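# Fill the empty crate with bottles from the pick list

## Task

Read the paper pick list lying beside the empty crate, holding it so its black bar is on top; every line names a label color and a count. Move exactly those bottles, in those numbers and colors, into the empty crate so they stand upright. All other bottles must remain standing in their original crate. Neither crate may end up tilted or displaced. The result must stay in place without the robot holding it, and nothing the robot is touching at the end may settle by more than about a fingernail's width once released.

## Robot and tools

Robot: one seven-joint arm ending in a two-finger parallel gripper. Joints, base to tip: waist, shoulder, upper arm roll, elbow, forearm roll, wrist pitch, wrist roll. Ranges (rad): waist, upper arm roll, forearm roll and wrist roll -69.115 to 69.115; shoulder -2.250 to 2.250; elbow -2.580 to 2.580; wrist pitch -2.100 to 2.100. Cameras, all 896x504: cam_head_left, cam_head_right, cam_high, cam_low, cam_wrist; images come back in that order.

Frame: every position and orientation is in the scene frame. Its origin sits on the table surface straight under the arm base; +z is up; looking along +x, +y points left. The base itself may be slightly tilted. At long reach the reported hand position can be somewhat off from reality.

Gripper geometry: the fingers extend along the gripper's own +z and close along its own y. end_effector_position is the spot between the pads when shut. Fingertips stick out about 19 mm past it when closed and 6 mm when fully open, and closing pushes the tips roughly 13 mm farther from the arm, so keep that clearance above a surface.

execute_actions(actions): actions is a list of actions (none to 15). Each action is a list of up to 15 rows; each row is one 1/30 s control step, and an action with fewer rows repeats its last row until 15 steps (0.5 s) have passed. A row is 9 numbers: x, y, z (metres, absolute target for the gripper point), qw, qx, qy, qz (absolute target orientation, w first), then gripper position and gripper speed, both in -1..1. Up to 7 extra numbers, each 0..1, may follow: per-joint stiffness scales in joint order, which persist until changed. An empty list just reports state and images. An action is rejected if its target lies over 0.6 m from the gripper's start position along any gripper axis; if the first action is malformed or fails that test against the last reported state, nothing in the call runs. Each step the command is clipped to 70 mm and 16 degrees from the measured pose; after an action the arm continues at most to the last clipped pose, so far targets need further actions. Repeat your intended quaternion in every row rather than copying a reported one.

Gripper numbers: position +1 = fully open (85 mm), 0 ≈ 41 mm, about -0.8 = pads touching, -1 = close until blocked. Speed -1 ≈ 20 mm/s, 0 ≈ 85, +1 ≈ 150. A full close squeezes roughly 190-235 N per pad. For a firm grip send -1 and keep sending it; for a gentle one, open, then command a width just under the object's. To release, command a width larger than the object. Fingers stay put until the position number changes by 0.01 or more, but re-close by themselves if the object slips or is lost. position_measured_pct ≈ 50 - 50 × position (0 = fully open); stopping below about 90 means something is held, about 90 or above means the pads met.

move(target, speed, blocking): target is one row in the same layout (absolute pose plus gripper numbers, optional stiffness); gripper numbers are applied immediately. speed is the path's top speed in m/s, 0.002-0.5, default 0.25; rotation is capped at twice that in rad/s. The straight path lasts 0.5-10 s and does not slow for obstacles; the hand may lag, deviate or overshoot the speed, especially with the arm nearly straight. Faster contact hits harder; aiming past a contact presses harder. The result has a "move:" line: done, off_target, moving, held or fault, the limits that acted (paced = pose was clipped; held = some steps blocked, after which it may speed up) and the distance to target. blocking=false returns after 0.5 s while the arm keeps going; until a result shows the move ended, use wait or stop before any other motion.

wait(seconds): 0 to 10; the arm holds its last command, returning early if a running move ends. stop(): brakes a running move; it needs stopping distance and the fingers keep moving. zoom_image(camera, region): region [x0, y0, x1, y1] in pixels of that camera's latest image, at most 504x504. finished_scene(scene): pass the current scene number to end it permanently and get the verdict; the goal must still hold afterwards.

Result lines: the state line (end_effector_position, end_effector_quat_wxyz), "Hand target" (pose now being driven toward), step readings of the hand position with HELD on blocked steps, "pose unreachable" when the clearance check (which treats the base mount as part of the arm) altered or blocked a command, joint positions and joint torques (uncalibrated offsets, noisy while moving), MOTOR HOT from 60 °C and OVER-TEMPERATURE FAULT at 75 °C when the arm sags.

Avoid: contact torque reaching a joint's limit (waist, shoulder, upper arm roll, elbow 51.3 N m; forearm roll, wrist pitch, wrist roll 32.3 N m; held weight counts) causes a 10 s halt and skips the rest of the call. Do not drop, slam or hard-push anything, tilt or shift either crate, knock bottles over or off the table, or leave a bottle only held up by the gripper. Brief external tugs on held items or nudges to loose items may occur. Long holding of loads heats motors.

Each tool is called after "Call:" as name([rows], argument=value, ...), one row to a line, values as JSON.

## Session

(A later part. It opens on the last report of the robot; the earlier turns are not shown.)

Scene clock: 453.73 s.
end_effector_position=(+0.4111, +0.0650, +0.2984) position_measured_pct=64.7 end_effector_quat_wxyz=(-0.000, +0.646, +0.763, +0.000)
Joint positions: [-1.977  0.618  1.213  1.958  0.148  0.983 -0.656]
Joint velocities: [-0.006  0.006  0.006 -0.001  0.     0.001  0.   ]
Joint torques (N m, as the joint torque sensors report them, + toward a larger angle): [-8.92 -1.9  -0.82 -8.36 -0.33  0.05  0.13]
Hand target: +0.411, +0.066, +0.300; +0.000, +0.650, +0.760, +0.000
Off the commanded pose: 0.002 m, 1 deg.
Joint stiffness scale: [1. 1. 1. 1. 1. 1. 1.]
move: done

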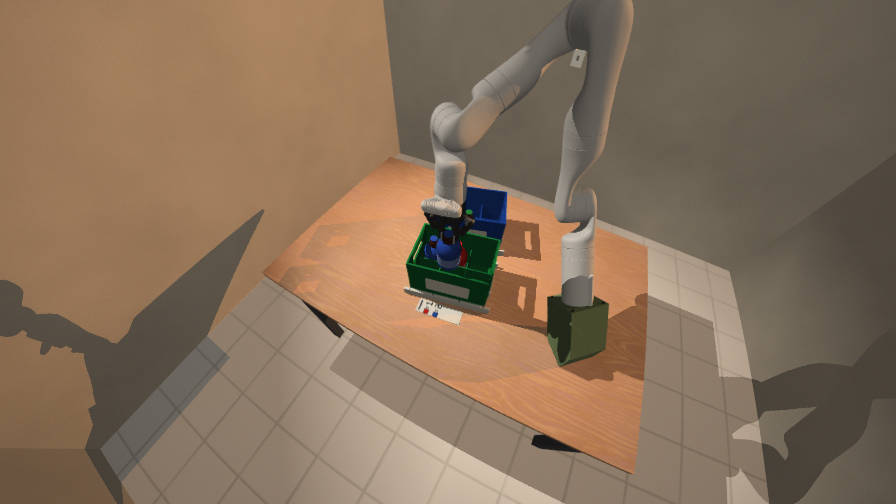

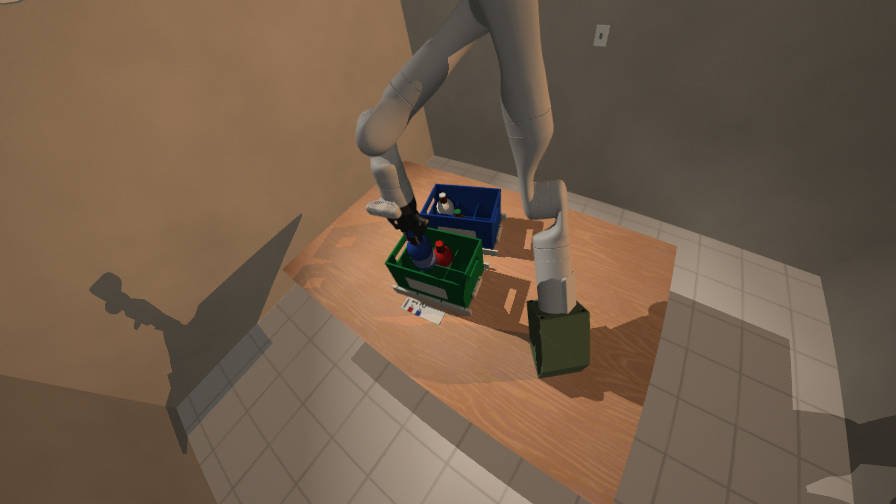

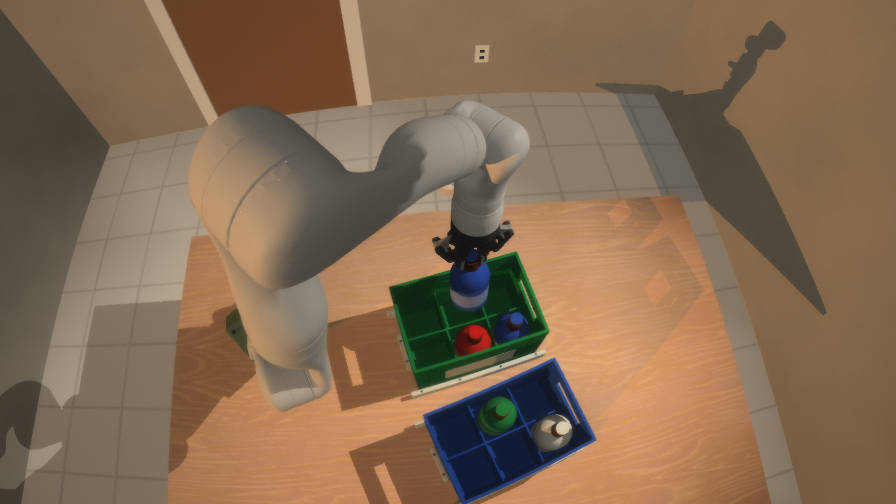

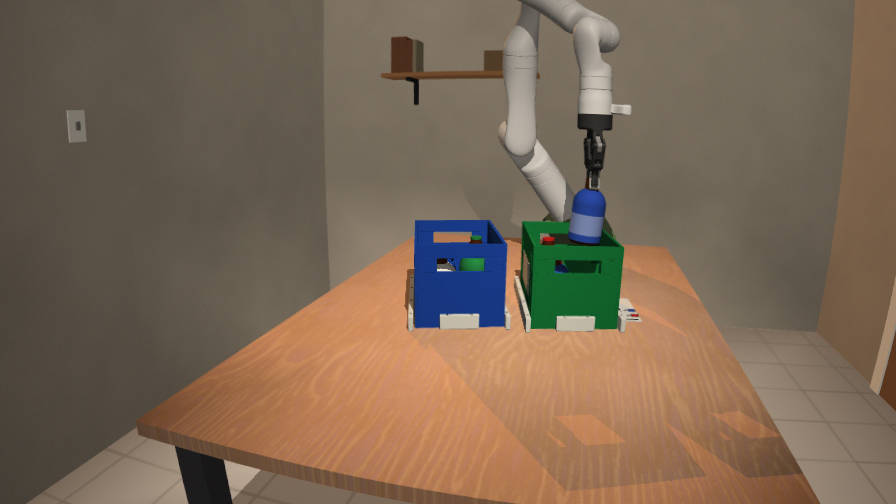

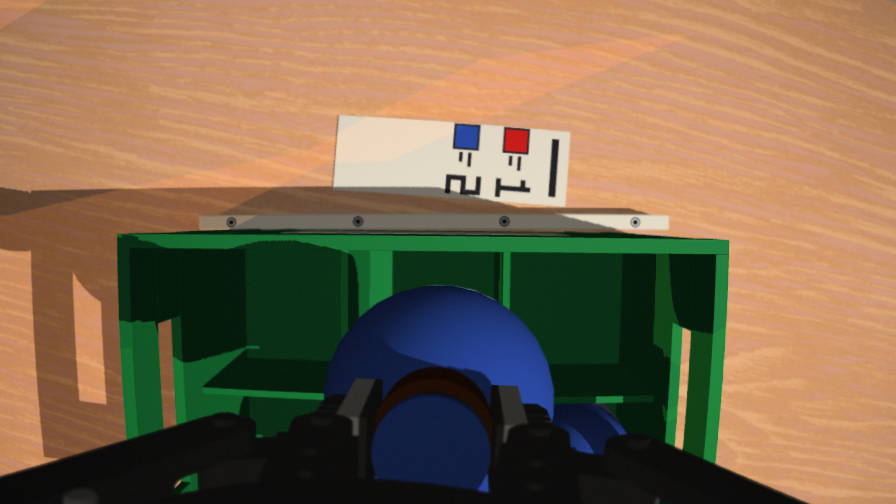

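Call:
move(target=[0.409,0.088,0.26,0,0.65,0.76,0,-1,0], speed=0.05)

Call:
move(target=[0.409,0.088,0.20,0,0.65,0.76,0,-1,0], speed=0.02)

Scene clock: 466.33 s.
end_effector_position=(+0.4100, +0.0812, +0.2601) position_measured_pct=64.7 end_effector_quat_wxyz=(+0.004, +0.646, +0.763, -0.006)
Joint positions: [-1.868  0.697  1.13   1.987  0.115  0.874 -0.656]
Joint velocities: [ 0.007  0.005 -0.001  0.    -0.003 -0.003  0.   ]
Joint torques (N m, as the joint torque sensors report them, + toward a larger angle): [-11.37  -4.65  -2.89  -9.03  -1.93  -1.61   0.13]
Hand target: +0.409, +0.088, +0.260; -0.000, +0.650, +0.760, -0.000
Off the commanded pose: 0.007 m, 1 deg.
Joint stiffness scale: [1. 1. 1. 1. 1. 1. 1.]
move: off_target

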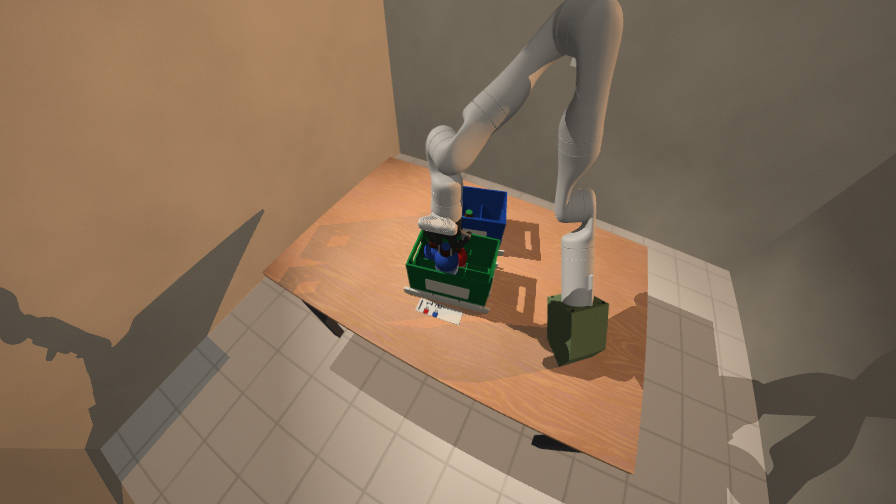

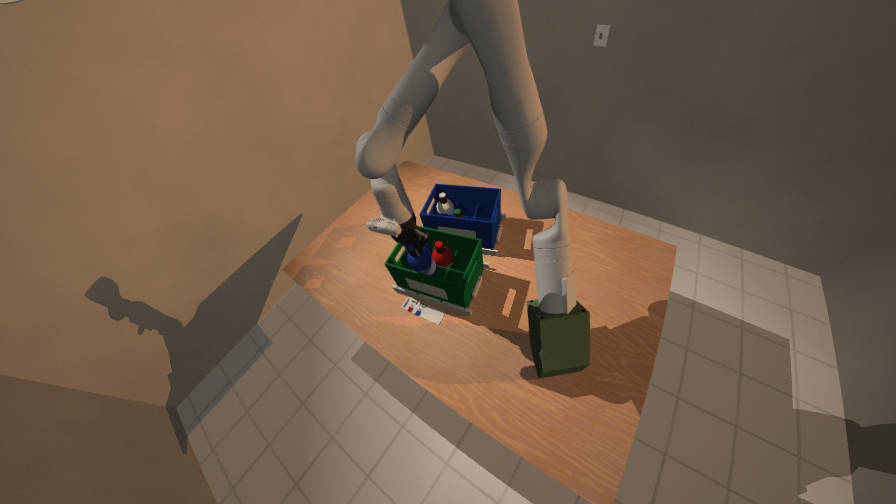

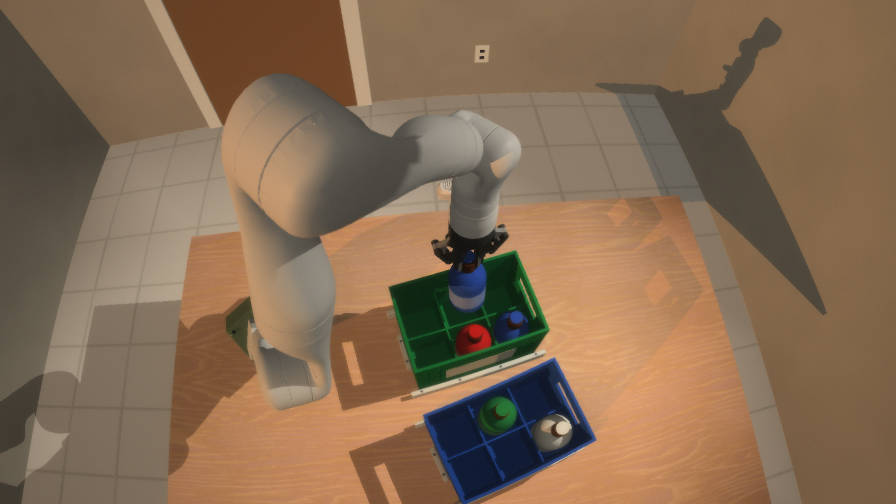

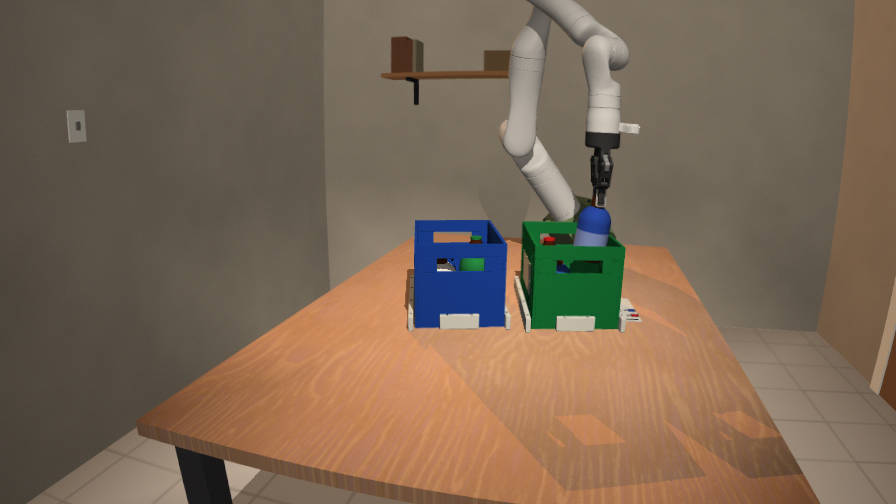

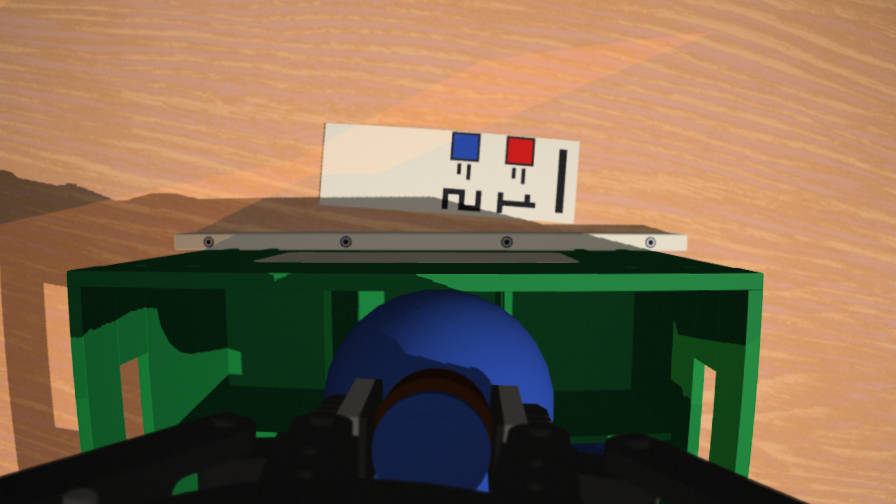

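Scene clock: 469.60 s.
end_effector_position=(+0.4049, +0.0768, +0.1988) position_measured_pct=64.7 end_effector_quat_wxyz=(+0.003, +0.647, +0.762, -0.015)
Joint positions: [-1.72   0.76   1.041  2.073  0.111  0.687 -0.656]
Joint velocities: [ 0.007  0.002 -0.001 -0.    -0.    -0.003  0.   ]
Joint torques (N m, as the joint torque sensors report them, + toward a larger angle): [-12.7   -7.18  -3.27 -11.43  -1.26  -3.98   0.14]
Hand target: +0.409, +0.088, +0.200; -0.000, +0.650, +0.760, -0.000
Off the commanded pose: 0.012 m, 2 deg.
Joint stiffness scale: [1. 1. 1. 1. 1. 1. 1.]
move: off_target

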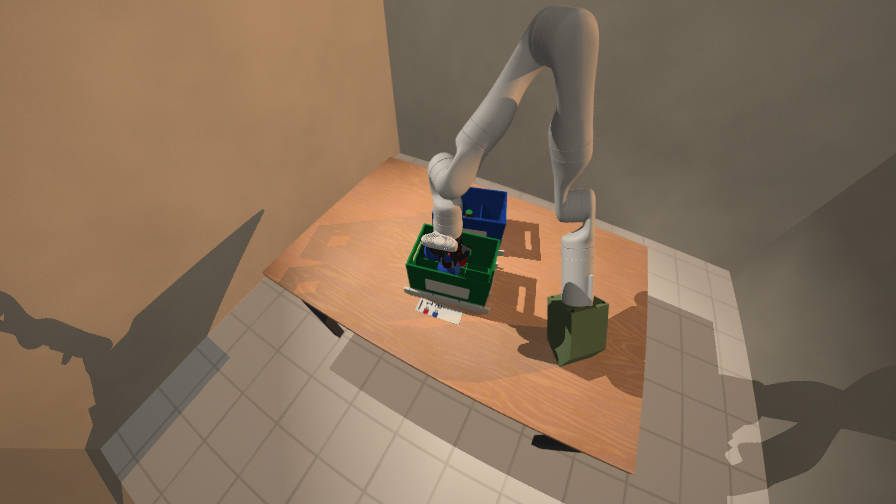

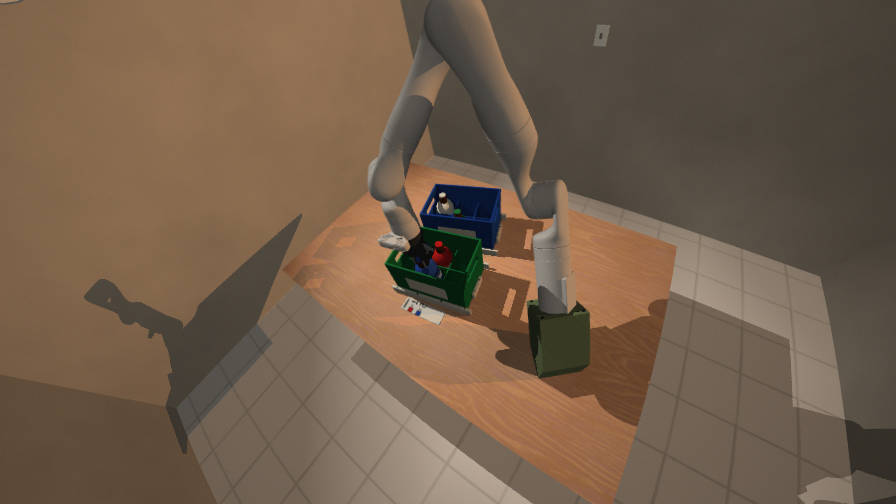

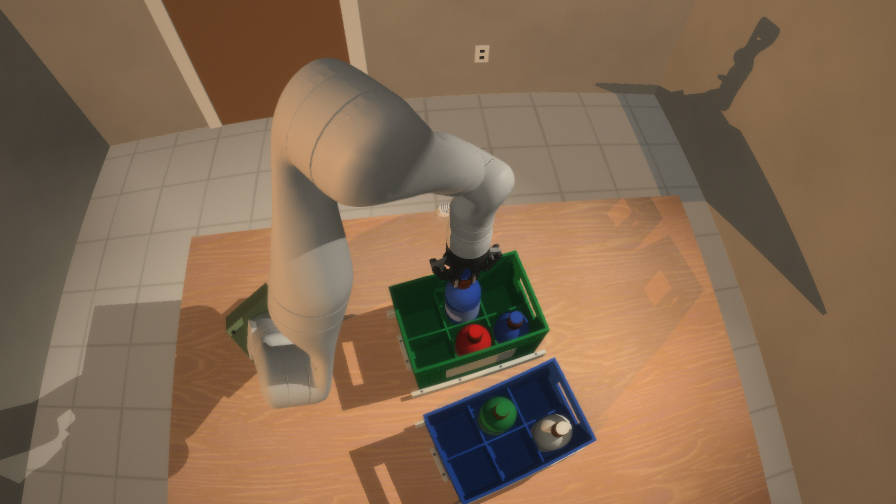

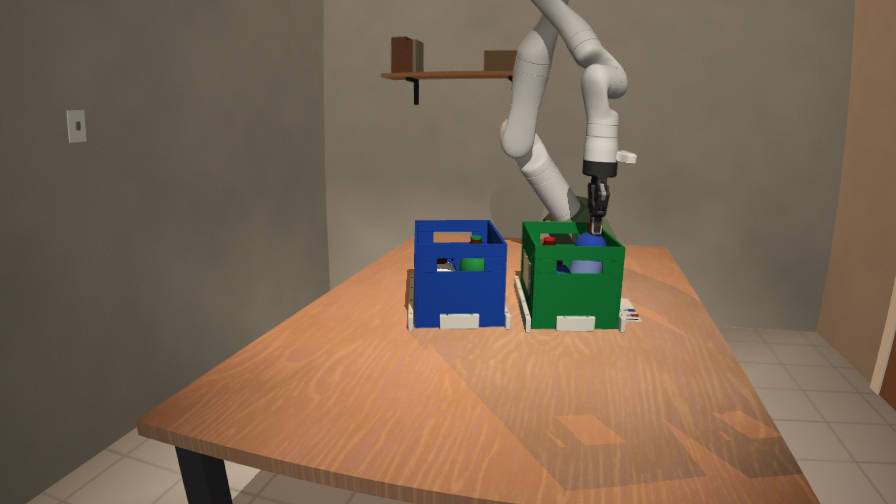

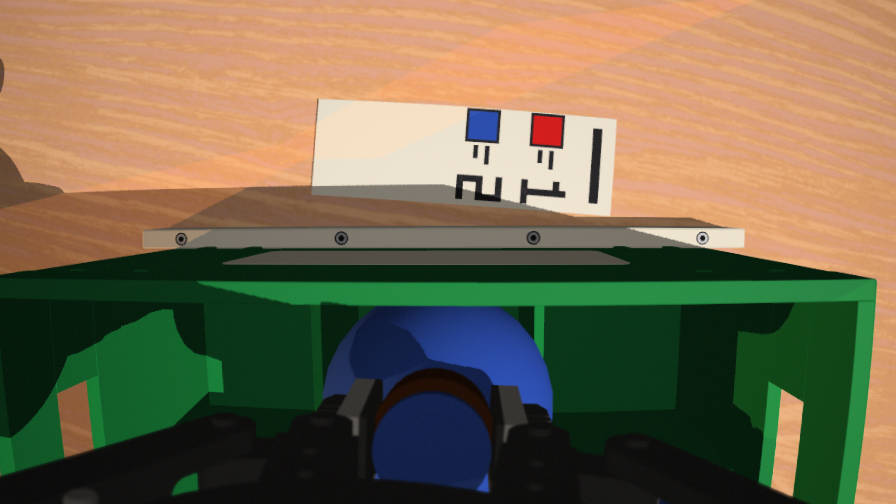

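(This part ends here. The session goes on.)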